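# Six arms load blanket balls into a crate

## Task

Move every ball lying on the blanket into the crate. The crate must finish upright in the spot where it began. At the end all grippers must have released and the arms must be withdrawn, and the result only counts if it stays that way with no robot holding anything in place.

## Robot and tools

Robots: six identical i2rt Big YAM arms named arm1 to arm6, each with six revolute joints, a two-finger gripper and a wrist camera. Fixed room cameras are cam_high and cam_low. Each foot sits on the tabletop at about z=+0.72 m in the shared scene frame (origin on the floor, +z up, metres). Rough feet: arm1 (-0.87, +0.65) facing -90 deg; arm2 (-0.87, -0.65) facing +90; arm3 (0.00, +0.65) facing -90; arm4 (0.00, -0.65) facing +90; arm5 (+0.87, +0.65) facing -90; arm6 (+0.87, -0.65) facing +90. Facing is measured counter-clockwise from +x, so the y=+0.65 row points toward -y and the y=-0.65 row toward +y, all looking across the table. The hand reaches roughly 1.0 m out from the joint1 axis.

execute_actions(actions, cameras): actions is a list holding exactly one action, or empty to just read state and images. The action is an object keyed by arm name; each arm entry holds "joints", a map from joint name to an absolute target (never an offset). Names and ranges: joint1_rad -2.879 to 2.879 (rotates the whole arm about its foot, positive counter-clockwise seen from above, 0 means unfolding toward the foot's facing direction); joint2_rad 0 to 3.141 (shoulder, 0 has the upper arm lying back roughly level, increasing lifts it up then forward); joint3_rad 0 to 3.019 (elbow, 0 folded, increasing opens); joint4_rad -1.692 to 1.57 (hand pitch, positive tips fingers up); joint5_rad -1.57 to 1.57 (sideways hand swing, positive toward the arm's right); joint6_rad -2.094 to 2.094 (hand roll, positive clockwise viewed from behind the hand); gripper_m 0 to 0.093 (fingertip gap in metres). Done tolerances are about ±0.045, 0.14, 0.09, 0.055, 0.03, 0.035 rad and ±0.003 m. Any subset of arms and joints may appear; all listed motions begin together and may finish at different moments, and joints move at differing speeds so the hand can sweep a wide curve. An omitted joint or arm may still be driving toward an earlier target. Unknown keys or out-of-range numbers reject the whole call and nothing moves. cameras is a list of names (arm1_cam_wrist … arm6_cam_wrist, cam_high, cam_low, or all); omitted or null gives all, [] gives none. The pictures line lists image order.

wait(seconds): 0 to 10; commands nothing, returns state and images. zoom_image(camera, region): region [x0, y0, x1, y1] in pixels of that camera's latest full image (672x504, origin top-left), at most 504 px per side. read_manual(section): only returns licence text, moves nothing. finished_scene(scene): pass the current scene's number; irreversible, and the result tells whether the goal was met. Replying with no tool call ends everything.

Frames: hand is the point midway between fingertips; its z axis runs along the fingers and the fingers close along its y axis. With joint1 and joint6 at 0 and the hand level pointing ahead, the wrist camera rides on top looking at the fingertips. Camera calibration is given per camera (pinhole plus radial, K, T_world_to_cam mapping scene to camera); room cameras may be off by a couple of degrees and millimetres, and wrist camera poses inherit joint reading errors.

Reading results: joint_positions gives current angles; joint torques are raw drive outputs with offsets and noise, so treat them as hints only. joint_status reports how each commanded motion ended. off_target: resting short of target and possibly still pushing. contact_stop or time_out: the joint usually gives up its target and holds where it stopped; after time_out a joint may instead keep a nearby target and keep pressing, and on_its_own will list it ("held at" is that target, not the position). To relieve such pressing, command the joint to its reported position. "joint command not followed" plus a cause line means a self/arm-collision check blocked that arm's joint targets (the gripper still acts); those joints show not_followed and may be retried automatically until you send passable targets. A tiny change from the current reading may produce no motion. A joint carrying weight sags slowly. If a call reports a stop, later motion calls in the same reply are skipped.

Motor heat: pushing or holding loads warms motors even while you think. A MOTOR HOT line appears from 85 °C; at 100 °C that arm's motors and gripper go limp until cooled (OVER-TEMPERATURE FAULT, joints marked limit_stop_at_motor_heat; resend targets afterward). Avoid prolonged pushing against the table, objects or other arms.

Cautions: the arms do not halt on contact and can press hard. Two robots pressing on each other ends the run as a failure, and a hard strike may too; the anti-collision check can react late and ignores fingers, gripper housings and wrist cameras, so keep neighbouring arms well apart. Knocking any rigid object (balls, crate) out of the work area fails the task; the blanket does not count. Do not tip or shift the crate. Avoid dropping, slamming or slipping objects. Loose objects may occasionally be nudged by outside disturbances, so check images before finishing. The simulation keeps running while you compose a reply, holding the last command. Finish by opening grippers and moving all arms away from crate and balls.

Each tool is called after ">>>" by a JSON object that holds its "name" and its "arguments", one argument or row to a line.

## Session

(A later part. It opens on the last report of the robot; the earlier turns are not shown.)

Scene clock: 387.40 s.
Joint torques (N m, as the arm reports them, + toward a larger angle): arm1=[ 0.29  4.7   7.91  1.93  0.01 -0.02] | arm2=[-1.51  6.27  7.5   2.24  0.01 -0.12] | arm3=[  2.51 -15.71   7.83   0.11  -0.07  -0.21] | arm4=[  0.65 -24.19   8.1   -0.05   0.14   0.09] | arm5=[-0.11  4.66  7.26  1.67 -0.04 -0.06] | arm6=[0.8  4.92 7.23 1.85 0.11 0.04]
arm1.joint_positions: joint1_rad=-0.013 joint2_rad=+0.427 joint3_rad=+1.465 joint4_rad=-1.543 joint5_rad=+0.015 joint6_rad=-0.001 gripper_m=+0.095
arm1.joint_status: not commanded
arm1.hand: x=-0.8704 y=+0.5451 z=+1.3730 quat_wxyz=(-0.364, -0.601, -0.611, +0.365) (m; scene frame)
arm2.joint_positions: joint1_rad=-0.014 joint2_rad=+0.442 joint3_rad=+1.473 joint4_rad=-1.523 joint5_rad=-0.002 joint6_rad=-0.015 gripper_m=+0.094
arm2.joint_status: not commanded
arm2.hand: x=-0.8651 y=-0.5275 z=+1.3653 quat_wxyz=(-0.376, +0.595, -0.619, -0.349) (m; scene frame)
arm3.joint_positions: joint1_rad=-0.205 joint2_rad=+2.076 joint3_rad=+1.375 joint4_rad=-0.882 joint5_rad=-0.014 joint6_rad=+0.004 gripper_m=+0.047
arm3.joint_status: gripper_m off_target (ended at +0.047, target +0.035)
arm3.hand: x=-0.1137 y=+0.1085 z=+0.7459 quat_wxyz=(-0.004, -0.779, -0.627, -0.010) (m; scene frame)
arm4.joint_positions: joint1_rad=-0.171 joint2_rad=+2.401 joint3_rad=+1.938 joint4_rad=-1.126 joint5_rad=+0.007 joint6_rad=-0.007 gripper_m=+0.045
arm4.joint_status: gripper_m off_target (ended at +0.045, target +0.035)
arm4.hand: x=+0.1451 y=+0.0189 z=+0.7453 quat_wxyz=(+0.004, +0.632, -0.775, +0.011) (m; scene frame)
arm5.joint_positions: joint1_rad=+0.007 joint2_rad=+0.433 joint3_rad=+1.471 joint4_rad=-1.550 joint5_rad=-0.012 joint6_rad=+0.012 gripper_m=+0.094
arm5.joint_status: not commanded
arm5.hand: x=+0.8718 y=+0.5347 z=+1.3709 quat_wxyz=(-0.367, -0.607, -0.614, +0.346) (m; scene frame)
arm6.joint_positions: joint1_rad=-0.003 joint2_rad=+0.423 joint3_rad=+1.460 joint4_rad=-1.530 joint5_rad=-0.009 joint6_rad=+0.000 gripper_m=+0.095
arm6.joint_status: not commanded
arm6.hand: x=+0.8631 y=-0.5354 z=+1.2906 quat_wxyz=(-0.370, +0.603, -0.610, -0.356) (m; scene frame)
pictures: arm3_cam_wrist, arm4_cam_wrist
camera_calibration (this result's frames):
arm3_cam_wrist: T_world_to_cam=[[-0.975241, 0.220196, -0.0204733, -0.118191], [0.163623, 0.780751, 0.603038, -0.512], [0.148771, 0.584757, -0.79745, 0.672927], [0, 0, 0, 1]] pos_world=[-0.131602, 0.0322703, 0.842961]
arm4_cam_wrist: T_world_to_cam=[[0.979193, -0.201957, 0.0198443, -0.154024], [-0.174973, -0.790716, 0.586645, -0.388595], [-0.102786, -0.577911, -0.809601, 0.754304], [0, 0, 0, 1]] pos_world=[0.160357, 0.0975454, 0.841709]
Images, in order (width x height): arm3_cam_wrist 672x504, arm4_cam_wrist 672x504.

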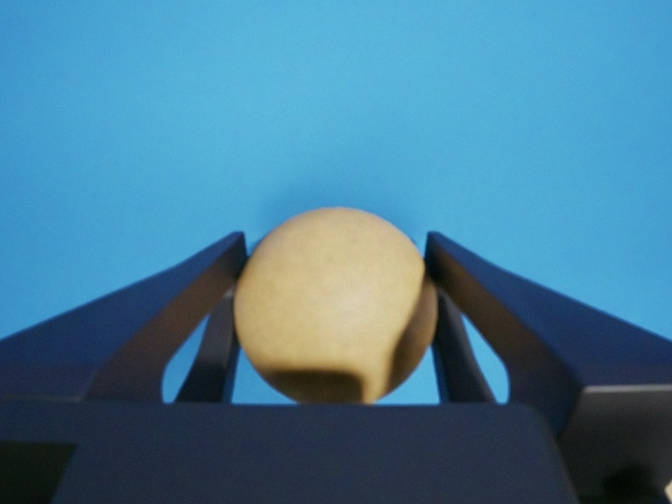

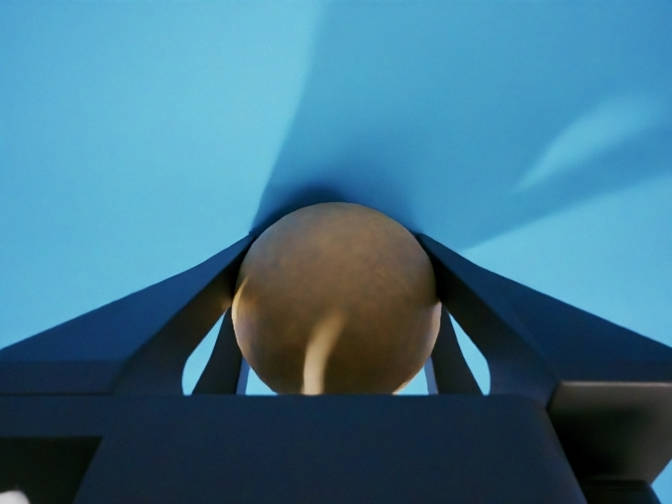

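Both balls are held.

>>> {"name": "execute_actions", "arguments": {
  "actions": [
    {"arm3":{"joints":{"joint2_rad":1.3,"joint4_rad":-0.989}},"arm4":{"joints":{"joint2_rad":1.3,"joint4_rad":-0.843}}}
  ],
  "cameras": []
}}

>>> {"name": "execute_actions", "arguments": {
  "actions": [
    {"arm3":{"joints":{"joint1_rad":-0.8,"joint3_rad":2.26}},"arm4":{"joints":{"joint1_rad":0.9,"joint3_rad":1.98}}}
  ],
  "cameras": []
}}

>>> {"name": "execute_actions", "arguments": {
  "actions": [
    {"arm3":{"joints":{"joint2_rad":2.27}},"arm4":{"joints":{"joint2_rad":2.14}}}
  ],
  "cameras": ["cam_high"]
}}

Scene clock: 395.37 s.
Joint torques (N m, as the arm reports them, + toward a larger angle): arm1=[ 0.3   4.79  7.94  1.94  0.01 -0.06] | arm2=[-1.51  6.26  7.5   2.25  0.01 -0.12] | arm3=[ 2.48 -9.51 13.16  1.41 -0.06 -0.24] | arm4=[ -0.09 -10.41   9.96   2.29   0.11   0.09] | arm5=[-0.15  4.64  7.32  1.69 -0.04 -0.06] | arm6=[0.92 4.   7.2  1.77 0.12 0.02]
arm1.joint_positions: joint1_rad=-0.013 joint2_rad=+0.427 joint3_rad=+1.465 joint4_rad=-1.543 joint5_rad=+0.015 joint6_rad=-0.001 gripper_m=+0.095
arm1.joint_status: not commanded
arm1.hand: x=-0.8704 y=+0.5451 z=+1.3730 quat_wxyz=(-0.364, -0.601, -0.611, +0.365) (m; scene frame)
arm2.joint_positions: joint1_rad=-0.014 joint2_rad=+0.442 joint3_rad=+1.473 joint4_rad=-1.523 joint5_rad=-0.002 joint6_rad=-0.015 gripper_m=+0.094
arm2.joint_status: not commanded
arm2.hand: x=-0.8651 y=-0.5275 z=+1.3653 quat_wxyz=(-0.376, +0.595, -0.619, -0.349) (m; scene frame)
arm3.joint_positions: joint1_rad=-0.205 joint2_rad=+1.296 joint3_rad=+1.358 joint4_rad=-0.977 joint5_rad=-0.014 joint6_rad=+0.004 gripper_m=+0.047
arm3.joint_status: all done
arm3.hand: x=-0.1077 y=+0.1462 z=+1.1515 quat_wxyz=(-0.210, -0.736, -0.595, +0.245) (m; scene frame)
arm4.joint_positions: joint1_rad=-0.171 joint2_rad=+1.306 joint3_rad=+1.929 joint4_rad=-0.845 joint5_rad=+0.007 joint6_rad=-0.007 gripper_m=+0.045
arm4.joint_status: all done
arm4.hand: x=+0.1107 y=-0.1228 z=+1.5087 quat_wxyz=(-0.490, +0.493, -0.606, -0.387) (m; scene frame)
arm5.joint_positions: joint1_rad=+0.007 joint2_rad=+0.433 joint3_rad=+1.471 joint4_rad=-1.550 joint5_rad=-0.012 joint6_rad=+0.012 gripper_m=+0.094
arm5.joint_status: not commanded
arm5.hand: x=+0.8718 y=+0.5347 z=+1.3709 quat_wxyz=(-0.367, -0.607, -0.614, +0.346) (m; scene frame)
arm6.joint_positions: joint1_rad=-0.003 joint2_rad=+0.423 joint3_rad=+1.460 joint4_rad=-1.530 joint5_rad=-0.009 joint6_rad=+0.000 gripper_m=+0.095
arm6.joint_status: not commanded
arm6.hand: x=+0.8631 y=-0.5354 z=+1.2906 quat_wxyz=(-0.370, +0.603, -0.610, -0.356) (m; scene frame)
pictures: none
No camera images: the call's "cameras" was empty. Leave "cameras" out to get every camera's image.

Scene clock: 397.23 s.
Joint torques (N m, as the arm reports them, + toward a larger angle): arm1=[ 0.11  4.8   7.91  1.96  0.01 -0.04] | arm2=[-1.51  6.26  7.51  2.25  0.01 -0.12] | arm3=[ 1.87 -6.68  9.21  2.36 -0.15 -0.24] | arm4=[  0.02 -10.96  14.88   2.32   0.07   0.09] | arm5=[-0.16  4.66  7.28  1.67 -0.04 -0.06] | arm6=[0.22 4.33 7.19 1.75 0.13 0.04]
arm1.joint_positions: joint1_rad=-0.013 joint2_rad=+0.427 joint3_rad=+1.465 joint4_rad=-1.543 joint5_rad=+0.015 joint6_rad=-0.001 gripper_m=+0.095
arm1.joint_status: not commanded
arm1.hand: x=-0.8704 y=+0.5451 z=+1.3730 quat_wxyz=(-0.364, -0.601, -0.611, +0.365) (m; scene frame)
arm2.joint_positions: joint1_rad=-0.014 joint2_rad=+0.442 joint3_rad=+1.473 joint4_rad=-1.523 joint5_rad=-0.002 joint6_rad=-0.015 gripper_m=+0.094
arm2.joint_status: not commanded
arm2.hand: x=-0.8651 y=-0.5275 z=+1.3653 quat_wxyz=(-0.376, +0.595, -0.619, -0.349) (m; scene frame)
arm3.joint_positions: joint1_rad=-0.799 joint2_rad=+1.301 joint3_rad=+2.249 joint4_rad=-0.983 joint5_rad=-0.012 joint6_rad=+0.004 gripper_m=+0.047
arm3.joint_status: all done
arm3.hand: x=-0.3308 y=+0.3349 z=+1.6226 quat_wxyz=(-0.266, -0.668, -0.270, +0.641) (m; scene frame)
arm4.joint_positions: joint1_rad=+0.902 joint2_rad=+1.310 joint3_rad=+1.929 joint4_rad=-0.845 joint5_rad=+0.008 joint6_rad=-0.007 gripper_m=+0.045
arm4.joint_status: all done
arm4.hand: x=-0.4130 y=-0.2959 z=+1.5040 quat_wxyz=(-0.221, +0.736, -0.271, -0.580) (m; scene frame)
arm5.joint_positions: joint1_rad=+0.007 joint2_rad=+0.433 joint3_rad=+1.471 joint4_rad=-1.550 joint5_rad=-0.012 joint6_rad=+0.012 gripper_m=+0.094
arm5.joint_status: not commanded
arm5.hand: x=+0.8718 y=+0.5347 z=+1.3709 quat_wxyz=(-0.367, -0.607, -0.614, +0.346) (m; scene frame)
arm6.joint_positions: joint1_rad=-0.003 joint2_rad=+0.423 joint3_rad=+1.460 joint4_rad=-1.530 joint5_rad=-0.009 joint6_rad=+0.000 gripper_m=+0.095
arm6.joint_status: not commanded
arm6.hand: x=+0.8631 y=-0.5354 z=+1.2906 quat_wxyz=(-0.370, +0.603, -0.610, -0.356) (m; scene frame)
pictures: none
No camera images: the call's "cameras" was empty. Leave "cameras" out to get every camera's image.

Scene clock: 399.30 s.
Joint torques (N m, as the arm reports them, + toward a larger angle): arm1=[ 0.18  5.06  8.    1.98  0.01 -0.04] | arm2=[-1.51  6.21  7.51  2.26  0.01 -0.12] | arm3=[  1.61 -20.57  14.94   1.86  -0.13  -0.23] | arm4=[  0.05 -24.22  13.06   1.57   0.08   0.09] | arm5=[-0.23  4.73  7.3   1.69 -0.04 -0.06] | arm6=[0.46 4.44 7.23 1.63 0.07 0.02]
arm1.joint_positions: joint1_rad=-0.013 joint2_rad=+0.427 joint3_rad=+1.465 joint4_rad=-1.543 joint5_rad=+0.015 joint6_rad=-0.001 gripper_m=+0.095
arm1.joint_status: not commanded
arm1.hand: x=-0.8704 y=+0.5451 z=+1.3730 quat_wxyz=(-0.364, -0.601, -0.611, +0.365) (m; scene frame)
arm2.joint_positions: joint1_rad=-0.014 joint2_rad=+0.442 joint3_rad=+1.473 joint4_rad=-1.523 joint5_rad=-0.002 joint6_rad=-0.015 gripper_m=+0.094
arm2.joint_status: not commanded
arm2.hand: x=-0.8651 y=-0.5275 z=+1.3653 quat_wxyz=(-0.376, +0.595, -0.619, -0.349) (m; scene frame)
arm3.joint_positions: joint1_rad=-0.799 joint2_rad=+2.242 joint3_rad=+2.226 joint4_rad=-0.987 joint5_rad=-0.012 joint6_rad=+0.004 gripper_m=+0.047
arm3.joint_status: all done
arm3.hand: x=-0.5942 y=+0.0775 z=+0.9785 quat_wxyz=(-0.112, -0.891, -0.358, +0.256) (m; scene frame)
arm4.joint_positions: joint1_rad=+0.902 joint2_rad=+2.131 joint3_rad=+1.957 joint4_rad=-0.845 joint5_rad=+0.008 joint6_rad=-0.007 gripper_m=+0.045
arm4.joint_status: all done
arm4.hand: x=-0.5965 y=-0.1375 z=+0.9624 quat_wxyz=(-0.099, +0.904, -0.331, -0.252) (m; scene frame)
arm5.joint_positions: joint1_rad=+0.007 joint2_rad=+0.433 joint3_rad=+1.471 joint4_rad=-1.550 joint5_rad=-0.012 joint6_rad=+0.012 gripper_m=+0.094
arm5.joint_status: not commanded
arm5.hand: x=+0.8718 y=+0.5347 z=+1.3709 quat_wxyz=(-0.367, -0.607, -0.614, +0.346) (m; scene frame)
arm6.joint_positions: joint1_rad=-0.003 joint2_rad=+0.423 joint3_rad=+1.460 joint4_rad=-1.530 joint5_rad=-0.009 joint6_rad=+0.000 gripper_m=+0.095
arm6.joint_status: not commanded
arm6.hand: x=+0.8631 y=-0.5354 z=+1.2906 quat_wxyz=(-0.370, +0.603, -0.610, -0.356) (m; scene frame)
pictures: cam_high
Images, in order (width x height): cam_high 672x504.

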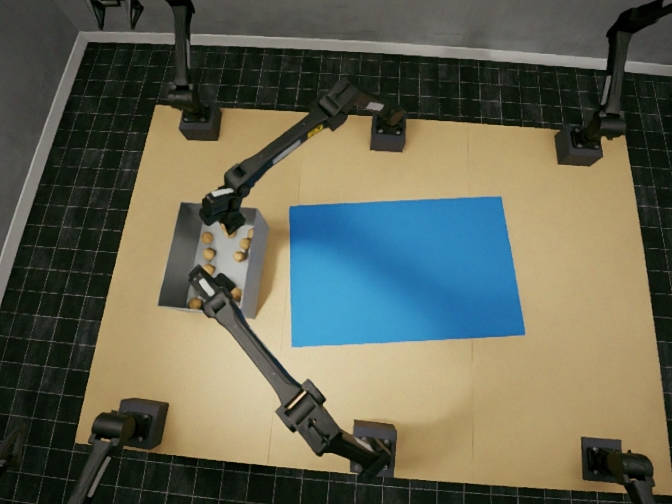

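>>> {"name": "execute_actions", "arguments": {
  "actions": [
    {"arm3":{"joints":{"gripper_m":0.085}},"arm4":{"joints":{"gripper_m":0.085}}}
  ],
  "cameras": []
}}

>>> {"name": "execute_actions", "arguments": {
  "actions": [
    {"arm3":{"joints":{"joint2_rad":1.2}},"arm4":{"joints":{"joint2_rad":1.2}}}
  ],
  "cameras": []
}}

>>> {"name": "execute_actions", "arguments": {
  "actions": [
    {"arm3":{"joints":{"joint1_rad":0.2,"joint2_rad":0.6,"joint3_rad":1.47,"joint4_rad":-1.5}},"arm4":{"joints":{"joint1_rad":-0.2,"joint2_rad":0.6,"joint3_rad":1.47,"joint4_rad":-1.5}}}
  ],
  "cameras": ["cam_high","arm1_cam_wrist","arm2_cam_wrist"]
}}

>>> {"name": "zoom_image", "arguments": {
  "camera": "cam_high",
  "region": [130,180,290,340]
}}

Scene clock: 406.93 s.
Joint torques (N m, as the arm reports them, + toward a larger angle): arm1=[ 0.45  4.48  7.96  1.98  0.01 -0.05] | arm2=[-1.5   6.29  7.5   2.24  0.01 -0.12] | arm3=[  1.22 -20.65  15.03   1.64  -0.13  -0.23] | arm4=[  0.08 -23.82  13.05   1.57   0.08   0.09] | arm5=[-0.19  4.59  7.28  1.68 -0.04 -0.06] | arm6=[0.75 4.33 7.02 1.82 0.12 0.02]
arm1.joint_positions: joint1_rad=-0.013 joint2_rad=+0.427 joint3_rad=+1.465 joint4_rad=-1.543 joint5_rad=+0.015 joint6_rad=-0.001 gripper_m=+0.095
arm1.joint_status: not commanded
arm1.hand: x=-0.8704 y=+0.5451 z=+1.3730 quat_wxyz=(-0.364, -0.601, -0.611, +0.365) (m; scene frame)
arm2.joint_positions: joint1_rad=-0.014 joint2_rad=+0.442 joint3_rad=+1.473 joint4_rad=-1.523 joint5_rad=-0.002 joint6_rad=-0.015 gripper_m=+0.094
arm2.joint_status: not commanded
arm2.hand: x=-0.8651 y=-0.5275 z=+1.3653 quat_wxyz=(-0.376, +0.595, -0.619, -0.349) (m; scene frame)
arm3.joint_positions: joint1_rad=-0.799 joint2_rad=+2.242 joint3_rad=+2.226 joint4_rad=-0.987 joint5_rad=-0.012 joint6_rad=+0.004 gripper_m=+0.085
arm3.joint_status: all done
arm3.hand: x=-0.5942 y=+0.0775 z=+0.9785 quat_wxyz=(-0.112, -0.891, -0.358, +0.256) (m; scene frame)
arm4.joint_positions: joint1_rad=+0.902 joint2_rad=+2.131 joint3_rad=+1.957 joint4_rad=-0.845 joint5_rad=+0.008 joint6_rad=-0.007 gripper_m=+0.085
arm4.joint_status: all done
arm4.hand: x=-0.5965 y=-0.1375 z=+0.9624 quat_wxyz=(-0.099, +0.904, -0.331, -0.252) (m; scene frame)
arm5.joint_positions: joint1_rad=+0.007 joint2_rad=+0.433 joint3_rad=+1.471 joint4_rad=-1.550 joint5_rad=-0.012 joint6_rad=+0.012 gripper_m=+0.094
arm5.joint_status: not commanded
arm5.hand: x=+0.8718 y=+0.5347 z=+1.3709 quat_wxyz=(-0.367, -0.607, -0.614, +0.346) (m; scene frame)
arm6.joint_positions: joint1_rad=-0.003 joint2_rad=+0.423 joint3_rad=+1.460 joint4_rad=-1.530 joint5_rad=-0.009 joint6_rad=+0.000 gripper_m=+0.095
arm6.joint_status: not commanded
arm6.hand: x=+0.8631 y=-0.5354 z=+1.2906 quat_wxyz=(-0.370, +0.603, -0.610, -0.356) (m; scene frame)
pictures: none
No camera images: the call's "cameras" was empty. Leave "cameras" out to get every camera's image.

Scene clock: 409.63 s.
Joint torques (N m, as the arm reports them, + toward a larger angle): arm1=[ 0.29  4.8   7.96  1.87  0.04 -0.04] | arm2=[-1.45  6.24  7.51  2.25  0.01 -0.12] | arm3=[ 1.68 -3.93  8.46  2.54 -0.14 -0.24] | arm4=[ 0.08 -7.01  9.5   2.25  0.08  0.09] | arm5=[-0.12  4.61  7.28  1.7  -0.04 -0.06] | arm6=[0.73 3.94 7.03 1.76 0.13 0.02]
arm1.joint_positions: joint1_rad=-0.013 joint2_rad=+0.427 joint3_rad=+1.465 joint4_rad=-1.543 joint5_rad=+0.015 joint6_rad=-0.001 gripper_m=+0.095
arm1.joint_status: not commanded
arm1.hand: x=-0.8704 y=+0.5451 z=+1.3730 quat_wxyz=(-0.364, -0.601, -0.611, +0.365) (m; scene frame)
arm2.joint_positions: joint1_rad=-0.014 joint2_rad=+0.442 joint3_rad=+1.473 joint4_rad=-1.523 joint5_rad=-0.002 joint6_rad=-0.015 gripper_m=+0.094
arm2.joint_status: not commanded
arm2.hand: x=-0.8651 y=-0.5275 z=+1.3653 quat_wxyz=(-0.376, +0.595, -0.619, -0.349) (m; scene frame)
arm3.joint_positions: joint1_rad=-0.799 joint2_rad=+1.192 joint3_rad=+2.246 joint4_rad=-0.987 joint5_rad=-0.012 joint6_rad=+0.004 gripper_m=+0.085
arm3.joint_status: all done
arm3.hand: x=-0.2761 y=+0.3877 z=+1.6636 quat_wxyz=(-0.279, -0.634, -0.256, +0.674) (m; scene frame)
arm4.joint_positions: joint1_rad=+0.902 joint2_rad=+1.198 joint3_rad=+1.977 joint4_rad=-0.844 joint5_rad=+0.008 joint6_rad=-0.007 gripper_m=+0.085
arm4.joint_status: all done
arm4.hand: x=-0.3553 y=-0.3455 z=+1.5845 quat_wxyz=(-0.242, +0.686, -0.253, -0.638) (m; scene frame)
arm5.joint_positions: joint1_rad=+0.007 joint2_rad=+0.433 joint3_rad=+1.471 joint4_rad=-1.550 joint5_rad=-0.012 joint6_rad=+0.012 gripper_m=+0.094
arm5.joint_status: not commanded
arm5.hand: x=+0.8718 y=+0.5347 z=+1.3709 quat_wxyz=(-0.367, -0.607, -0.614, +0.346) (m; scene frame)
arm6.joint_positions: joint1_rad=-0.003 joint2_rad=+0.423 joint3_rad=+1.460 joint4_rad=-1.530 joint5_rad=-0.009 joint6_rad=+0.000 gripper_m=+0.095
arm6.joint_status: not commanded
arm6.hand: x=+0.8631 y=-0.5354 z=+1.2906 quat_wxyz=(-0.370, +0.603, -0.610, -0.356) (m; scene frame)
pictures: none
No camera images: the call's "cameras" was empty. Leave "cameras" out to get every camera's image.

Scene clock: 411.47 s.
Joint torques (N m, as the arm reports them, + toward a larger angle): arm1=[ 0.14  4.97  7.94  1.94  0.01 -0.04] | arm2=[-1.5   6.24  7.51  2.25  0.01 -0.12] | arm3=[ 2.08  1.56  8.71  1.92 -0.01 -0.26] | arm4=[-0.1   2.68  7.5   1.61 -0.05  0.09] | arm5=[-0.18  4.64  7.28  1.69 -0.04 -0.06] | arm6=[0.3  4.59 7.14 1.79 0.11 0.05]
arm1.joint_positions: joint1_rad=-0.013 joint2_rad=+0.427 joint3_rad=+1.465 joint4_rad=-1.543 joint5_rad=+0.015 joint6_rad=-0.001 gripper_m=+0.095
arm1.joint_status: not commanded
arm1.hand: x=-0.8704 y=+0.5451 z=+1.3730 quat_wxyz=(-0.364, -0.601, -0.611, +0.365) (m; scene frame)
arm2.joint_positions: joint1_rad=-0.014 joint2_rad=+0.442 joint3_rad=+1.473 joint4_rad=-1.523 joint5_rad=-0.002 joint6_rad=-0.015 gripper_m=+0.094
arm2.joint_status: not commanded
arm2.hand: x=-0.8651 y=-0.5275 z=+1.3653 quat_wxyz=(-0.376, +0.595, -0.619, -0.349) (m; scene frame)
arm3.joint_positions: joint1_rad=+0.192 joint2_rad=+0.605 joint3_rad=+1.468 joint4_rad=-1.488 joint5_rad=-0.015 joint6_rad=+0.004 gripper_m=+0.085
arm3.joint_status: all done
arm3.hand: x=+0.0360 y=+0.4583 z=+1.3574 quat_wxyz=(-0.358, -0.567, -0.685, +0.284) (m; scene frame)
arm4.joint_positions: joint1_rad=-0.195 joint2_rad=+0.606 joint3_rad=+1.477 joint4_rad=-1.492 joint5_rad=+0.011 joint6_rad=-0.007 gripper_m=+0.085
arm4.joint_status: all done
arm4.hand: x=+0.0449 y=-0.4596 z=+1.3775 quat_wxyz=(-0.364, +0.552, -0.697, -0.276) (m; scene frame)
arm5.joint_positions: joint1_rad=+0.007 joint2_rad=+0.433 joint3_rad=+1.471 joint4_rad=-1.550 joint5_rad=-0.012 joint6_rad=+0.012 gripper_m=+0.094
arm5.joint_status: not commanded
arm5.hand: x=+0.8718 y=+0.5347 z=+1.3709 quat_wxyz=(-0.367, -0.607, -0.614, +0.346) (m; scene frame)
arm6.joint_positions: joint1_rad=-0.003 joint2_rad=+0.423 joint3_rad=+1.460 joint4_rad=-1.530 joint5_rad=-0.009 joint6_rad=+0.000 gripper_m=+0.095
arm6.joint_status: not commanded
arm6.hand: x=+0.8631 y=-0.5354 z=+1.2906 quat_wxyz=(-0.370, +0.603, -0.610, -0.356) (m; scene frame)
pictures: arm1_cam_wrist, arm2_cam_wrist, cam_high
Images, in order (width x height): arm1_cam_wrist 672x504, arm2_cam_wrist 672x504, cam_high 672x504.

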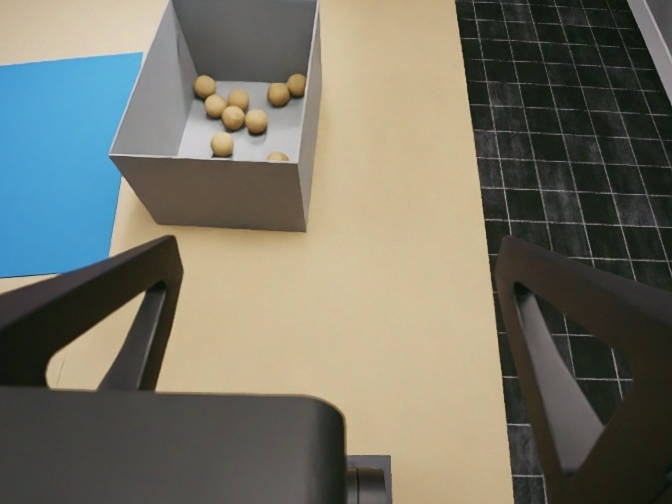

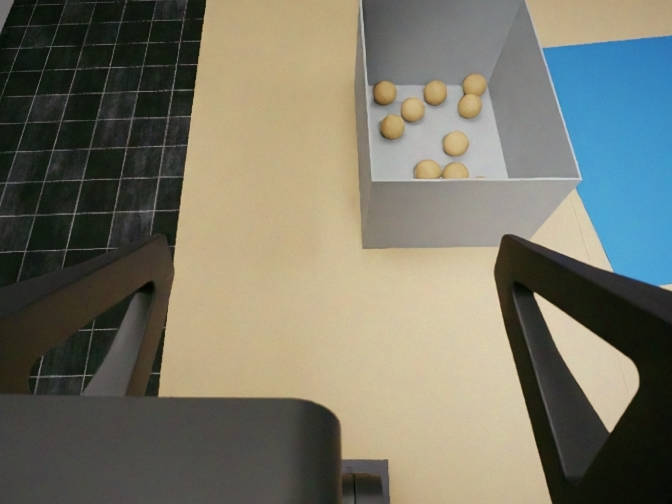

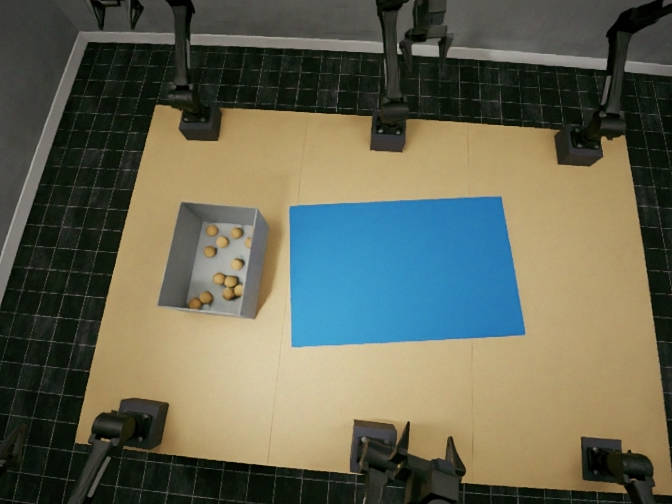

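Region (130, 180, 290, 340) of cam_high's 672x504 image, scaled by 3.150, with more detail than that image has.

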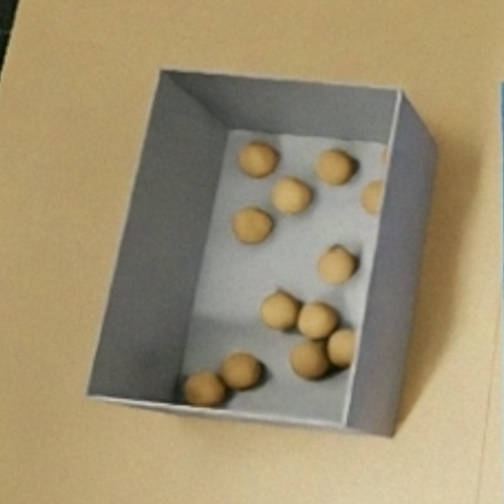

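>>> {"name": "execute_actions", "arguments": {
  "actions": [
    {"arm1":{"joints":{"joint1_rad":0.448,"joint6_rad":2.0,"gripper_m":0.085,"joint2_rad":1.3,"joint3_rad":1.674,"joint4_rad":-1.44}},"arm2":{"joints":{"joint1_rad":-0.462,"joint6_rad":1.05,"gripper_m":0.085,"joint2_rad":1.1,"joint3_rad":1.388,"joint4_rad":-1.405}}}
  ],
  "cameras": []
}}

>>> {"name": "execute_actions", "arguments": {
  "actions": [
    {"arm1":{"joints":{"joint2_rad":1.8}},"arm2":{"joints":{"joint2_rad":1.554}}}
  ],
  "cameras": ["cam_high","arm1_cam_wrist","arm2_cam_wrist"]
}}

Scene clock: 434.00 s.
Joint torques (N m, as the arm reports them, + toward a larger angle): arm1=[ 0.54 -7.67 11.34  1.27  0.1   0.02] | arm2=[-2.06 -6.99 10.39  1.85  0.11  0.03] | arm3=[ 2.19  2.04  8.73  1.81  0.01 -0.23] | arm4=[-0.11  2.65  7.55  1.62 -0.05  0.1 ] | arm5=[-0.24  4.66  7.27  1.69 -0.04 -0.06] | arm6=[0.73 4.02 7.13 1.72 0.11 0.01]
arm1.joint_positions: joint1_rad=+0.440 joint2_rad=+1.298 joint3_rad=+1.654 joint4_rad=-1.446 joint5_rad=+0.015 joint6_rad=+1.991 gripper_m=+0.085
arm1.joint_status: all done
arm1.hand: x=-0.6629 y=+0.2498 z=+1.2474 quat_wxyz=(-0.226, -0.969, -0.026, -0.097) (m; scene frame)
arm2.joint_positions: joint1_rad=-0.455 joint2_rad=+1.107 joint3_rad=+1.379 joint4_rad=-1.421 joint5_rad=-0.002 joint6_rad=+1.033 gripper_m=+0.085
arm2.joint_status: all done
arm2.hand: x=-0.6892 y=-0.3138 z=+1.1778 quat_wxyz=(-0.104, +0.021, -0.978, -0.181) (m; scene frame)
arm3.joint_positions: joint1_rad=+0.192 joint2_rad=+0.605 joint3_rad=+1.468 joint4_rad=-1.488 joint5_rad=-0.015 joint6_rad=+0.004 gripper_m=+0.085
arm3.joint_status: not commanded
arm3.hand: x=+0.0360 y=+0.4583 z=+1.3574 quat_wxyz=(-0.358, -0.567, -0.685, +0.284) (m; scene frame)
arm4.joint_positions: joint1_rad=-0.195 joint2_rad=+0.606 joint3_rad=+1.477 joint4_rad=-1.492 joint5_rad=+0.011 joint6_rad=-0.007 gripper_m=+0.085
arm4.joint_status: not commanded
arm4.hand: x=+0.0449 y=-0.4596 z=+1.3775 quat_wxyz=(-0.364, +0.552, -0.697, -0.276) (m; scene frame)
arm5.joint_positions: joint1_rad=+0.007 joint2_rad=+0.433 joint3_rad=+1.471 joint4_rad=-1.550 joint5_rad=-0.012 joint6_rad=+0.012 gripper_m=+0.094
arm5.joint_status: not commanded
arm5.hand: x=+0.8718 y=+0.5347 z=+1.3709 quat_wxyz=(-0.367, -0.607, -0.614, +0.346) (m; scene frame)
arm6.joint_positions: joint1_rad=-0.003 joint2_rad=+0.423 joint3_rad=+1.460 joint4_rad=-1.530 joint5_rad=-0.009 joint6_rad=+0.000 gripper_m=+0.095
arm6.joint_status: not commanded
arm6.hand: x=+0.8631 y=-0.5354 z=+1.2906 quat_wxyz=(-0.370, +0.603, -0.610, -0.356) (m; scene frame)
pictures: none
No camera images: the call's "cameras" was empty. Leave "cameras" out to get every camera's image.

Scene clock: 435.50 s.
Joint torques (N m, as the arm reports them, + toward a larger angle): arm1=[  0.82 -15.72  11.     0.38   0.09   0.05] | arm2=[ -2.08 -14.01   9.73   0.82   0.11   0.06] | arm3=[ 2.03  2.13  8.7   1.81 -0.02 -0.23] | arm4=[-0.12  2.67  7.56  1.63 -0.05  0.09] | arm5=[-0.13  4.69  7.27  1.67 -0.04 -0.06] | arm6=[0.6  3.43 7.21 1.76 0.1  0.01]
arm1.joint_positions: joint1_rad=+0.440 joint2_rad=+1.809 joint3_rad=+1.654 joint4_rad=-1.445 joint5_rad=+0.015 joint6_rad=+1.992 gripper_m=+0.085
arm1.joint_status: all done
arm1.hand: x=-0.6213 y=+0.1652 z=+0.9977 quat_wxyz=(+0.002, -1.000, -0.028, +0.013) (m; scene frame)
arm2.joint_positions: joint1_rad=-0.455 joint2_rad=+1.563 joint3_rad=+1.379 joint4_rad=-1.420 joint5_rad=-0.002 joint6_rad=+1.033 gripper_m=+0.085
arm2.joint_status: all done
arm2.hand: x=-0.6540 y=-0.2505 z=+0.9941 quat_wxyz=(+0.008, +0.020, -1.000, +0.015) (m; scene frame)
arm3.joint_positions: joint1_rad=+0.192 joint2_rad=+0.605 joint3_rad=+1.468 joint4_rad=-1.488 joint5_rad=-0.015 joint6_rad=+0.004 gripper_m=+0.085
arm3.joint_status: not commanded
arm3.hand: x=+0.0360 y=+0.4583 z=+1.3574 quat_wxyz=(-0.358, -0.567, -0.685, +0.284) (m; scene frame)
arm4.joint_positions: joint1_rad=-0.195 joint2_rad=+0.606 joint3_rad=+1.477 joint4_rad=-1.492 joint5_rad=+0.011 joint6_rad=-0.007 gripper_m=+0.085
arm4.joint_status: not commanded
arm4.hand: x=+0.0449 y=-0.4596 z=+1.3775 quat_wxyz=(-0.364, +0.552, -0.697, -0.276) (m; scene frame)
arm5.joint_positions: joint1_rad=+0.007 joint2_rad=+0.433 joint3_rad=+1.471 joint4_rad=-1.550 joint5_rad=-0.012 joint6_rad=+0.012 gripper_m=+0.094
arm5.joint_status: not commanded
arm5.hand: x=+0.8718 y=+0.5347 z=+1.3709 quat_wxyz=(-0.367, -0.607, -0.614, +0.346) (m; scene frame)
arm6.joint_positions: joint1_rad=-0.003 joint2_rad=+0.423 joint3_rad=+1.460 joint4_rad=-1.530 joint5_rad=-0.009 joint6_rad=+0.000 gripper_m=+0.095
arm6.joint_status: not commanded
arm6.hand: x=+0.8631 y=-0.5354 z=+1.2906 quat_wxyz=(-0.370, +0.603, -0.610, -0.356) (m; scene frame)
pictures: arm1_cam_wrist, arm2_cam_wrist, cam_high
camera_calibration (this result's frames):
arm1_cam_wrist: T_world_to_cam=[[-0.062764, 0.997911, -0.0152997, -0.188283], [0.828314, 0.0606365, 0.556973, -0.0492549], [0.556737, 0.0222849, -0.83039, 1.29649], [0, 0, 0, 1]] pos_world=[-0.692822, 0.161984, 1.10114]
arm2_cam_wrist: T_world_to_cam=[[0.0469333, -0.998313, 0.034182, -0.256333], [-0.794537, -0.01657, 0.60699, -1.12431], [-0.605399, -0.0556469, -0.793974, 0.507286], [0, 0, 0, 1]] pos_world=[-0.574162, -0.246301, 1.09398]
Images, in order (width x height): arm1_cam_wrist 672x504, arm2_cam_wrist 672x504, cam_high 672x504.

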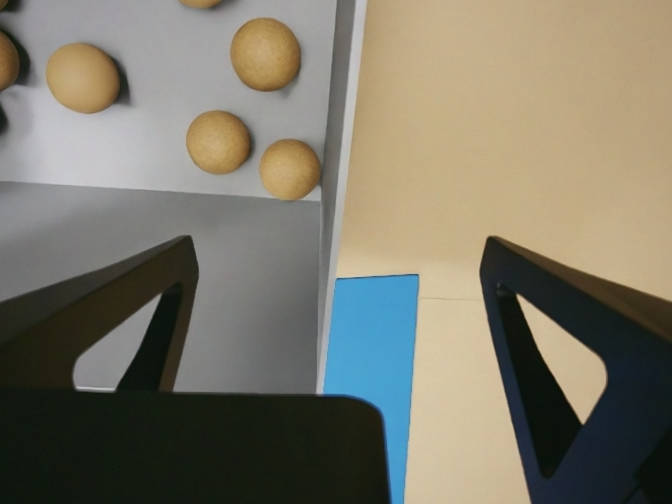

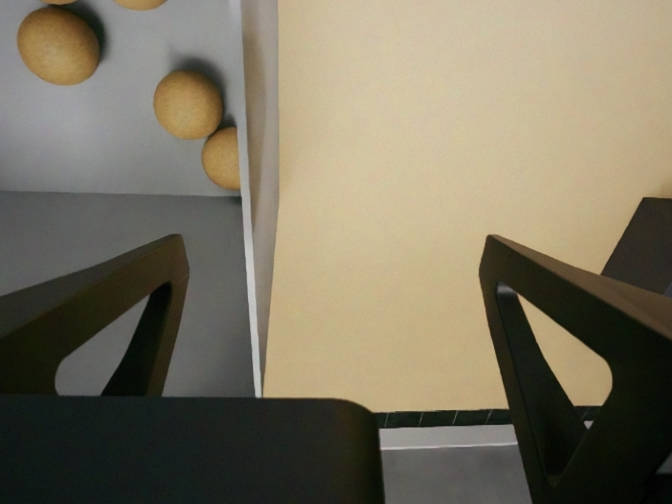

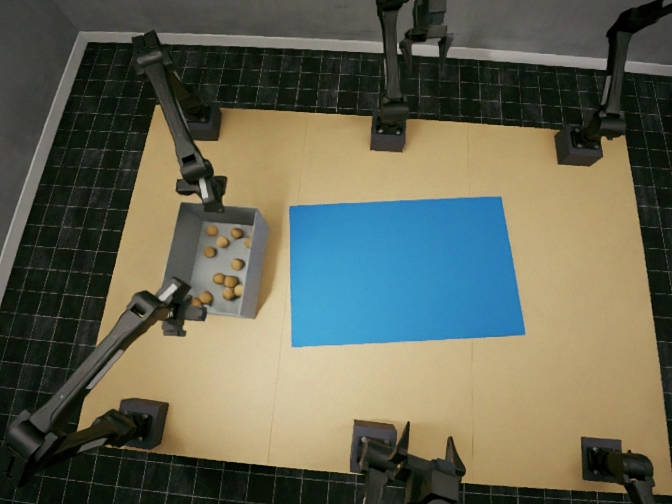

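>>> {"name": "execute_actions", "arguments": {
  "actions": [
    {"arm2":{"joints":{"joint1_rad":-0.415,"joint6_rad":1.0,"joint2_rad":1.6,"joint3_rad":1.465,"joint4_rad":-1.41}}}
  ],
  "cameras": ["arm2_cam_wrist"]
}}

Scene clock: 441.27 s.
Joint torques (N m, as the arm reports them, + toward a larger angle): arm1=[  0.46 -15.12  10.88   0.39   0.09   0.02] | arm2=[ -0.96 -11.86  12.39   0.71   0.11  -0.32] | arm3=[ 2.09  1.74  8.66  1.87 -0.01 -0.24] | arm4=[-0.11  2.69  7.56  1.62 -0.05  0.09] | arm5=[-0.19  4.63  7.28  1.7  -0.04 -0.06] | arm6=[0.55 4.01 7.17 1.67 0.1  0.02]
arm1.joint_positions: joint1_rad=+0.440 joint2_rad=+1.809 joint3_rad=+1.654 joint4_rad=-1.445 joint5_rad=+0.015 joint6_rad=+1.992 gripper_m=+0.085
arm1.joint_status: not commanded
arm1.hand: x=-0.6213 y=+0.1652 z=+0.9977 quat_wxyz=(+0.002, -1.000, -0.028, +0.013) (m; scene frame)
arm2.joint_positions: joint1_rad=-0.422 joint2_rad=+1.572 joint3_rad=+1.424 joint4_rad=-1.420 joint5_rad=-0.002 joint6_rad=+1.018 gripper_m=+0.085
arm2.joint_status: all done
arm2.hand: x=-0.6608 y=-0.2307 z=+1.0067 quat_wxyz=(-0.001, +0.044, -0.999, -0.001) (m; scene frame)
arm3.joint_positions: joint1_rad=+0.192 joint2_rad=+0.605 joint3_rad=+1.468 joint4_rad=-1.488 joint5_rad=-0.015 joint6_rad=+0.004 gripper_m=+0.085
arm3.joint_status: not commanded
arm3.hand: x=+0.0360 y=+0.4583 z=+1.3574 quat_wxyz=(-0.358, -0.567, -0.685, +0.284) (m; scene frame)
arm4.joint_positions: joint1_rad=-0.195 joint2_rad=+0.606 joint3_rad=+1.477 joint4_rad=-1.492 joint5_rad=+0.011 joint6_rad=-0.007 gripper_m=+0.085
arm4.joint_status: not commanded
arm4.hand: x=+0.0449 y=-0.4596 z=+1.3775 quat_wxyz=(-0.364, +0.552, -0.697, -0.276) (m; scene frame)
arm5.joint_positions: joint1_rad=+0.007 joint2_rad=+0.433 joint3_rad=+1.471 joint4_rad=-1.550 joint5_rad=-0.012 joint6_rad=+0.012 gripper_m=+0.094
arm5.joint_status: not commanded
arm5.hand: x=+0.8718 y=+0.5347 z=+1.3709 quat_wxyz=(-0.367, -0.607, -0.614, +0.346) (m; scene frame)
arm6.joint_positions: joint1_rad=-0.003 joint2_rad=+0.423 joint3_rad=+1.460 joint4_rad=-1.530 joint5_rad=-0.009 joint6_rad=+0.000 gripper_m=+0.095
arm6.joint_status: not commanded
arm6.hand: x=+0.8631 y=-0.5354 z=+1.2906 quat_wxyz=(-0.370, +0.603, -0.610, -0.356) (m; scene frame)
pictures: arm2_cam_wrist
camera_calibration (this result's frames):
arm2_cam_wrist: T_world_to_cam=[[0.0946946, -0.995498, 0.0039857, -0.174044], [-0.802032, -0.0739186, 0.592689, -1.14077], [-0.589726, -0.0593211, -0.805422, 0.535276], [0, 0, 0, 1]] pos_world=[-0.582789, -0.225832, 1.10794]
Images, in order (width x height): arm2_cam_wrist 672x504.

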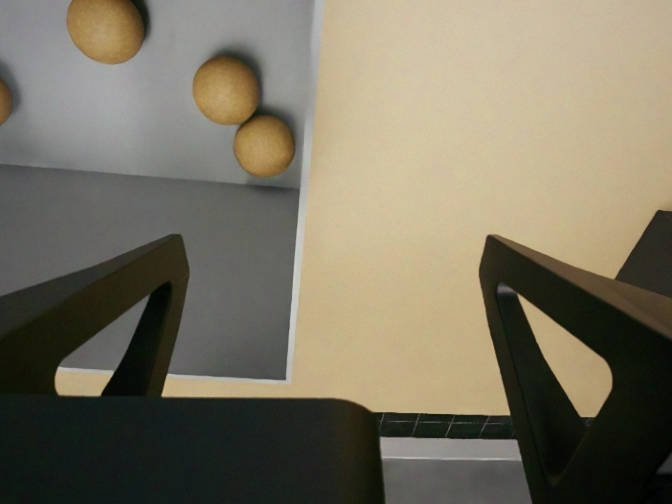

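>>> {"name": "execute_actions", "arguments": {
  "actions": [
    {"arm2":{"joints":{"joint2_rad":1.715,"joint3_rad":1.26,"joint4_rad":-1.11}},"arm1":{"joints":{"joint2_rad":1.875,"joint3_rad":1.465,"joint4_rad":-1.166}}}
  ],
  "cameras": ["arm2_cam_wrist","arm1_cam_wrist"]
}}

Scene clock: 448.37 s.
Joint torques (N m, as the arm reports them, + toward a larger angle): arm1=[  0.85 -15.57   9.02   0.59   0.17   0.02] | arm2=[ -1.21 -14.22   8.68   1.07  -0.01  -0.29] | arm3=[ 2.29  2.04  8.75  1.8  -0.01 -0.23] | arm4=[-0.12  2.68  7.55  1.61 -0.05  0.1 ] | arm5=[-0.22  4.6   7.27  1.66 -0.04 -0.06] | arm6=[0.29 4.7  7.15 1.81 0.11 0.04]
arm1.joint_positions: joint1_rad=+0.440 joint2_rad=+1.879 joint3_rad=+1.461 joint4_rad=-1.176 joint5_rad=+0.013 joint6_rad=+1.992 gripper_m=+0.085
arm1.joint_status: all done
arm1.hand: x=-0.6223 y=+0.1661 z=+0.8896 quat_wxyz=(-0.001, -1.000, -0.028, +0.011) (m; scene frame)
arm2.joint_positions: joint1_rad=-0.421 joint2_rad=+1.709 joint3_rad=+1.256 joint4_rad=-1.129 joint5_rad=+0.000 joint6_rad=+1.017 gripper_m=+0.085
arm2.joint_status: all done
arm2.hand: x=-0.6542 y=-0.2189 z=+0.8833 quat_wxyz=(+0.001, +0.045, -0.999, +0.006) (m; scene frame)
arm3.joint_positions: joint1_rad=+0.192 joint2_rad=+0.605 joint3_rad=+1.468 joint4_rad=-1.488 joint5_rad=-0.015 joint6_rad=+0.004 gripper_m=+0.085
arm3.joint_status: not commanded
arm3.hand: x=+0.0360 y=+0.4583 z=+1.3574 quat_wxyz=(-0.358, -0.567, -0.685, +0.284) (m; scene frame)
arm4.joint_positions: joint1_rad=-0.195 joint2_rad=+0.606 joint3_rad=+1.477 joint4_rad=-1.492 joint5_rad=+0.011 joint6_rad=-0.007 gripper_m=+0.085
arm4.joint_status: not commanded
arm4.hand: x=+0.0449 y=-0.4596 z=+1.3775 quat_wxyz=(-0.364, +0.552, -0.697, -0.276) (m; scene frame)
arm5.joint_positions: joint1_rad=+0.007 joint2_rad=+0.433 joint3_rad=+1.471 joint4_rad=-1.550 joint5_rad=-0.012 joint6_rad=+0.012 gripper_m=+0.094
arm5.joint_status: not commanded
arm5.hand: x=+0.8718 y=+0.5347 z=+1.3709 quat_wxyz=(-0.367, -0.607, -0.614, +0.346) (m; scene frame)
arm6.joint_positions: joint1_rad=-0.003 joint2_rad=+0.423 joint3_rad=+1.460 joint4_rad=-1.530 joint5_rad=-0.009 joint6_rad=+0.000 gripper_m=+0.095
arm6.joint_status: not commanded
arm6.hand: x=+0.8631 y=-0.5354 z=+1.2906 quat_wxyz=(-0.370, +0.603, -0.610, -0.356) (m; scene frame)
pictures: arm1_cam_wrist, arm2_cam_wrist
camera_calibration (this result's frames):
arm1_cam_wrist: T_world_to_cam=[[-0.0627094, 0.997836, -0.0197701, -0.186822], [0.825899, 0.0630049, 0.560287, 0.00685358], [0.56032, 0.0188071, -0.828063, 1.208], [0, 0, 0, 1]] pos_world=[-0.694242, 0.163267, 0.992766]
arm2_cam_wrist: T_world_to_cam=[[0.0962091, -0.995221, 0.0167199, -0.172641], [-0.799791, -0.0672955, 0.596495, -1.06196], [-0.592519, -0.0707606, -0.802443, 0.433506], [0, 0, 0, 1]] pos_world=[-0.575873, -0.212605, 0.984201]
Images, in order (width x height): arm1_cam_wrist 672x504, arm2_cam_wrist 672x504.

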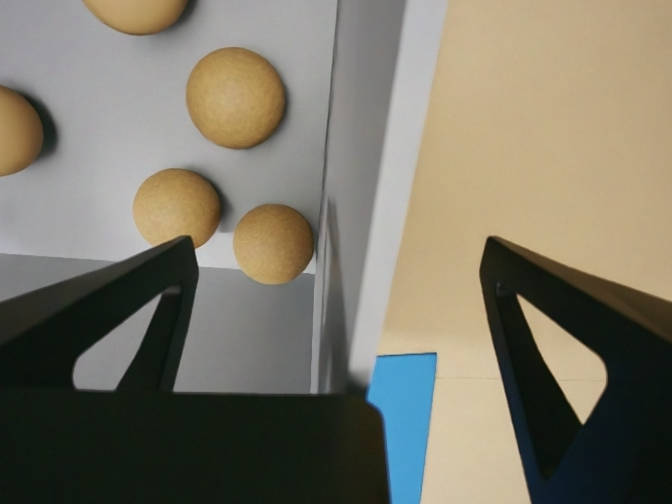

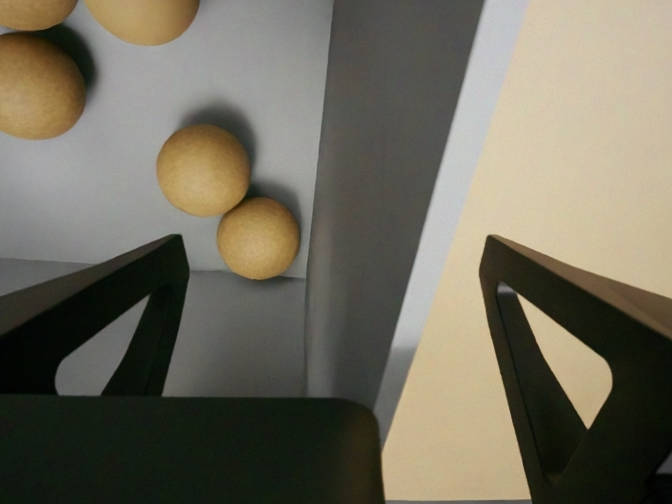

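>>> {"name": "execute_actions", "arguments": {
  "actions": [
    {"arm2":{"joints":{"joint1_rad":-0.452,"joint2_rad":1.66,"joint3_rad":1.195,"joint4_rad":-1.11,"joint6_rad":1.045}},"arm1":{"joints":{"joint1_rad":0.462,"joint2_rad":1.85,"joint3_rad":1.435}}}
  ],
  "cameras": ["arm2_cam_wrist","arm1_cam_wrist"]
}}

Scene clock: 459.77 s.
Joint torques (N m, as the arm reports them, + toward a larger angle): arm1=[  0.85 -15.95   8.09   0.46   0.16   0.03] | arm2=[ -2.17 -15.19   7.58   0.86   0.     0.07] | arm3=[ 2.24  2.01  8.78  1.86  0.01 -0.21] | arm4=[-0.13  2.67  7.55  1.64 -0.05  0.09] | arm5=[-0.09  4.7   7.28  1.69 -0.04 -0.06] | arm6=[0.72 4.26 7.31 1.68 0.14 0.06]
arm1.joint_positions: joint1_rad=+0.451 joint2_rad=+1.873 joint3_rad=+1.439 joint4_rad=-1.174 joint5_rad=+0.013 joint6_rad=+1.992 gripper_m=+0.085
arm1.joint_status: all done
arm1.hand: x=-0.6206 y=+0.1757 z=+0.8854 quat_wxyz=(+0.005, -0.999, -0.033, +0.014) (m; scene frame)
arm2.joint_positions: joint1_rad=-0.442 joint2_rad=+1.667 joint3_rad=+1.202 joint4_rad=-1.124 joint5_rad=+0.000 joint6_rad=+1.028 gripper_m=+0.085
arm2.joint_status: all done
arm2.hand: x=-0.6543 y=-0.2406 z=+0.8841 quat_wxyz=(+0.003, +0.029, -1.000, +0.009) (m; scene frame)
arm3.joint_positions: joint1_rad=+0.192 joint2_rad=+0.605 joint3_rad=+1.468 joint4_rad=-1.488 joint5_rad=-0.015 joint6_rad=+0.004 gripper_m=+0.085
arm3.joint_status: not commanded
arm3.hand: x=+0.0360 y=+0.4583 z=+1.3574 quat_wxyz=(-0.358, -0.567, -0.685, +0.284) (m; scene frame)
arm4.joint_positions: joint1_rad=-0.195 joint2_rad=+0.606 joint3_rad=+1.477 joint4_rad=-1.492 joint5_rad=+0.011 joint6_rad=-0.007 gripper_m=+0.085
arm4.joint_status: not commanded
arm4.hand: x=+0.0449 y=-0.4596 z=+1.3775 quat_wxyz=(-0.364, +0.552, -0.697, -0.276) (m; scene frame)
arm5.joint_positions: joint1_rad=+0.007 joint2_rad=+0.433 joint3_rad=+1.471 joint4_rad=-1.550 joint5_rad=-0.012 joint6_rad=+0.012 gripper_m=+0.094
arm5.joint_status: not commanded
arm5.hand: x=+0.8718 y=+0.5347 z=+1.3709 quat_wxyz=(-0.367, -0.607, -0.614, +0.346) (m; scene frame)
arm6.joint_positions: joint1_rad=-0.003 joint2_rad=+0.423 joint3_rad=+1.460 joint4_rad=-1.530 joint5_rad=-0.009 joint6_rad=+0.000 gripper_m=+0.095
arm6.joint_status: not commanded
arm6.hand: x=+0.8631 y=-0.5354 z=+1.2906 quat_wxyz=(-0.370, +0.603, -0.610, -0.356) (m; scene frame)
pictures: arm1_cam_wrist, arm2_cam_wrist
camera_calibration (this result's frames):
arm1_cam_wrist: T_world_to_cam=[[-0.0737306, 0.99725, -0.00753953, -0.213907], [0.828755, 0.0654749, 0.555768, 0.012574], [0.554733, 0.0347287, -0.831303, 1.19993], [0, 0, 0, 1]] pos_world=[-0.691831, 0.170824, 0.988902]
arm2_cam_wrist: T_world_to_cam=[[0.0646907, -0.997644, 0.0228523, -0.220937], [-0.799602, -0.0381208, 0.599319, -1.05925], [-0.597036, -0.0570432, -0.800184, 0.4309], [0, 0, 0, 1]] pos_world=[-0.575423, -0.236216, 0.984677]
Images, in order (width x height): arm1_cam_wrist 672x504, arm2_cam_wrist 672x504.

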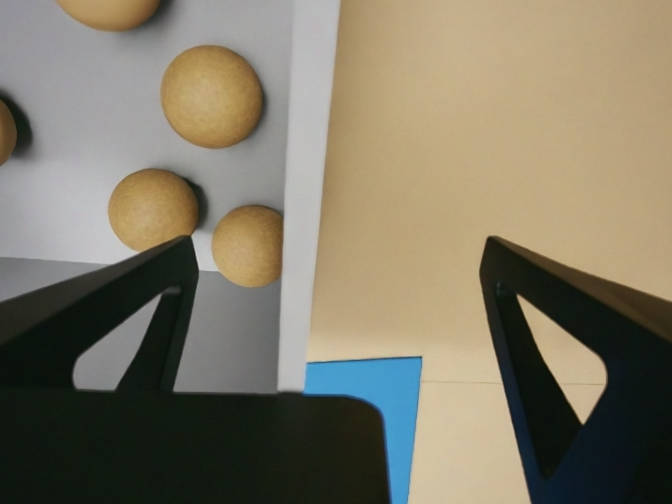

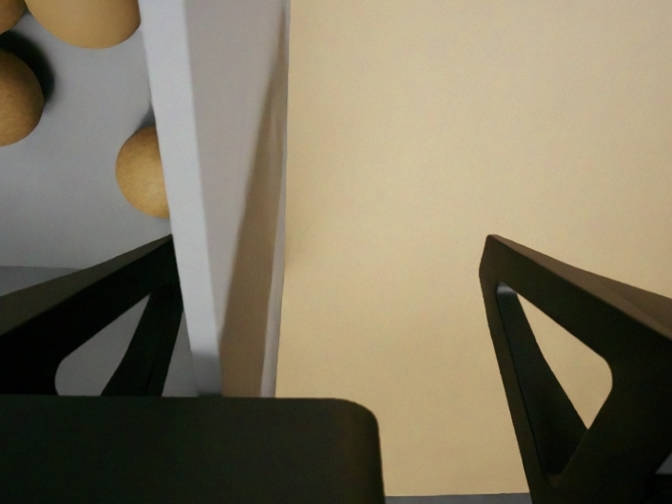

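>>> {"name": "execute_actions", "arguments": {
  "actions": [
    {"arm2":{"joints":{"joint1_rad":-0.42,"joint2_rad":1.70,"joint3_rad":1.24}}}
  ],
  "cameras": ["arm2_cam_wrist"]
}}

Scene clock: 467.47 s.
Joint torques (N m, as the arm reports them, + toward a larger angle): arm1=[  0.88 -16.15   8.07   0.56   0.19   0.04] | arm2=[ -0.87 -11.6   11.25   0.86   0.     0.06] | arm3=[ 1.99  1.8   8.74  1.89  0.   -0.22] | arm4=[-0.14  2.71  7.54  1.63 -0.05  0.09] | arm5=[-0.14  4.7   7.28  1.69 -0.04 -0.06] | arm6=[0.79 3.94 7.24 1.83 0.12 0.01]
arm1.joint_positions: joint1_rad=+0.451 joint2_rad=+1.873 joint3_rad=+1.439 joint4_rad=-1.174 joint5_rad=+0.013 joint6_rad=+1.992 gripper_m=+0.085
arm1.joint_status: not commanded
arm1.hand: x=-0.6206 y=+0.1757 z=+0.8854 quat_wxyz=(+0.005, -0.999, -0.033, +0.014) (m; scene frame)
arm2.joint_positions: joint1_rad=-0.432 joint2_rad=+1.668 joint3_rad=+1.202 joint4_rad=-1.124 joint5_rad=+0.000 joint6_rad=+1.028 gripper_m=+0.085
arm2.joint_status: all done
arm2.hand: x=-0.6585 y=-0.2385 z=+0.8835 quat_wxyz=(+0.003, +0.034, -0.999, +0.010) (m; scene frame)
arm3.joint_positions: joint1_rad=+0.192 joint2_rad=+0.605 joint3_rad=+1.468 joint4_rad=-1.488 joint5_rad=-0.015 joint6_rad=+0.004 gripper_m=+0.085
arm3.joint_status: not commanded
arm3.hand: x=+0.0360 y=+0.4583 z=+1.3574 quat_wxyz=(-0.358, -0.567, -0.685, +0.284) (m; scene frame)
arm4.joint_positions: joint1_rad=-0.195 joint2_rad=+0.606 joint3_rad=+1.477 joint4_rad=-1.492 joint5_rad=+0.011 joint6_rad=-0.007 gripper_m=+0.085
arm4.joint_status: not commanded
arm4.hand: x=+0.0449 y=-0.4596 z=+1.3775 quat_wxyz=(-0.364, +0.552, -0.697, -0.276) (m; scene frame)
arm5.joint_positions: joint1_rad=+0.007 joint2_rad=+0.433 joint3_rad=+1.471 joint4_rad=-1.550 joint5_rad=-0.012 joint6_rad=+0.012 gripper_m=+0.094
arm5.joint_status: not commanded
arm5.hand: x=+0.8718 y=+0.5347 z=+1.3709 quat_wxyz=(-0.367, -0.607, -0.614, +0.346) (m; scene frame)
arm6.joint_positions: joint1_rad=-0.003 joint2_rad=+0.423 joint3_rad=+1.460 joint4_rad=-1.530 joint5_rad=-0.009 joint6_rad=+0.000 gripper_m=+0.095
arm6.joint_status: not commanded
arm6.hand: x=+0.8631 y=-0.5354 z=+1.2906 quat_wxyz=(-0.370, +0.603, -0.610, -0.356) (m; scene frame)
pictures: arm2_cam_wrist
camera_calibration (this result's frames):
arm2_cam_wrist: T_world_to_cam=[[0.0745903, -0.996929, 0.023866, -0.212707], [-0.798864, -0.0454123, 0.599795, -1.06392], [-0.596869, -0.0638045, -0.799798, 0.426224], [0, 0, 0, 1]] pos_world=[-0.579666, -0.233174, 0.984105]
Images, in order (width x height): arm2_cam_wrist 672x504.

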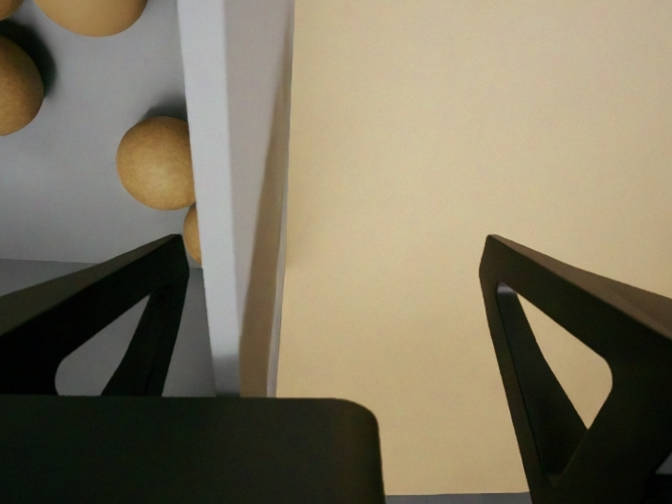

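Static friction held joints 2 and 3; commanding slightly further.

>>> {"name": "execute_actions", "arguments": {
  "actions": [
    {"arm2":{"joints":{"joint2_rad":1.705,"joint3_rad":1.27}}}
  ],
  "cameras": ["arm2_cam_wrist"]
}}

Scene clock: 471.93 s.
Joint torques (N m, as the arm reports them, + toward a larger angle): arm1=[  1.   -16.23   8.11   0.54   0.18   0.04] | arm2=[ -0.69 -12.49  11.58   0.93   0.     0.06] | arm3=[ 2.4   1.87  8.76  1.88 -0.02 -0.24] | arm4=[-0.13  2.66  7.53  1.62 -0.05  0.09] | arm5=[-0.15  4.68  7.3   1.69 -0.04 -0.07] | arm6=[0.73 4.11 7.2  1.8  0.08 0.  ]
arm1.joint_positions: joint1_rad=+0.451 joint2_rad=+1.873 joint3_rad=+1.439 joint4_rad=-1.174 joint5_rad=+0.013 joint6_rad=+1.992 gripper_m=+0.085
arm1.joint_status: not commanded
arm1.hand: x=-0.6206 y=+0.1757 z=+0.8854 quat_wxyz=(+0.005, -0.999, -0.033, +0.014) (m; scene frame)
arm2.joint_positions: joint1_rad=-0.432 joint2_rad=+1.676 joint3_rad=+1.230 joint4_rad=-1.124 joint5_rad=+0.000 joint6_rad=+1.028 gripper_m=+0.085
arm2.joint_status: all done
arm2.hand: x=-0.6534 y=-0.2285 z=+0.8894 quat_wxyz=(-0.002, +0.034, -0.999, +0.001) (m; scene frame)
arm3.joint_positions: joint1_rad=+0.192 joint2_rad=+0.605 joint3_rad=+1.468 joint4_rad=-1.488 joint5_rad=-0.015 joint6_rad=+0.004 gripper_m=+0.085
arm3.joint_status: not commanded
arm3.hand: x=+0.0360 y=+0.4583 z=+1.3574 quat_wxyz=(-0.358, -0.567, -0.685, +0.284) (m; scene frame)
arm4.joint_positions: joint1_rad=-0.195 joint2_rad=+0.606 joint3_rad=+1.477 joint4_rad=-1.492 joint5_rad=+0.011 joint6_rad=-0.007 gripper_m=+0.085
arm4.joint_status: not commanded
arm4.hand: x=+0.0449 y=-0.4596 z=+1.3775 quat_wxyz=(-0.364, +0.552, -0.697, -0.276) (m; scene frame)
arm5.joint_positions: joint1_rad=+0.007 joint2_rad=+0.433 joint3_rad=+1.471 joint4_rad=-1.550 joint5_rad=-0.012 joint6_rad=+0.012 gripper_m=+0.094
arm5.joint_status: not commanded
arm5.hand: x=+0.8718 y=+0.5347 z=+1.3709 quat_wxyz=(-0.367, -0.607, -0.614, +0.346) (m; scene frame)
arm6.joint_positions: joint1_rad=-0.003 joint2_rad=+0.423 joint3_rad=+1.460 joint4_rad=-1.530 joint5_rad=-0.009 joint6_rad=+0.000 gripper_m=+0.095
arm6.joint_status: not commanded
arm6.hand: x=+0.8631 y=-0.5354 z=+1.2906 quat_wxyz=(-0.370, +0.603, -0.610, -0.356) (m; scene frame)
pictures: arm2_cam_wrist
camera_calibration (this result's frames):
arm2_cam_wrist: T_world_to_cam=[[0.0745304, -0.997195, 0.00694645, -0.188355], [-0.804258, -0.0559889, 0.591637, -1.06164], [-0.589588, -0.0496817, -0.806175, 0.448271], [0, 0, 0, 1]] pos_world=[-0.575497, -0.224996, 0.990797]
Images, in order (width x height): arm2_cam_wrist 672x504.

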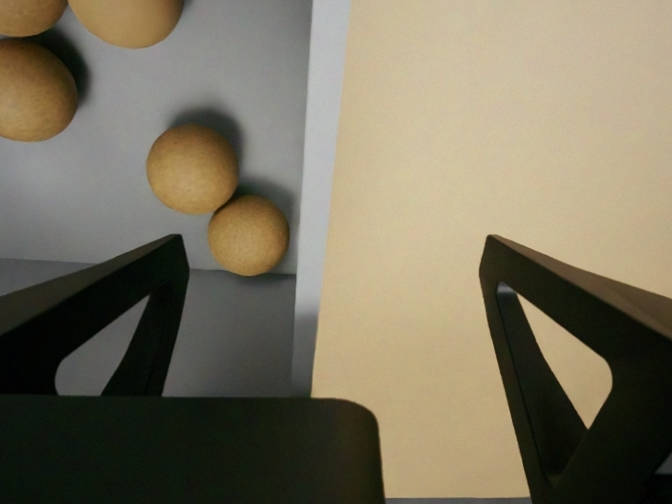

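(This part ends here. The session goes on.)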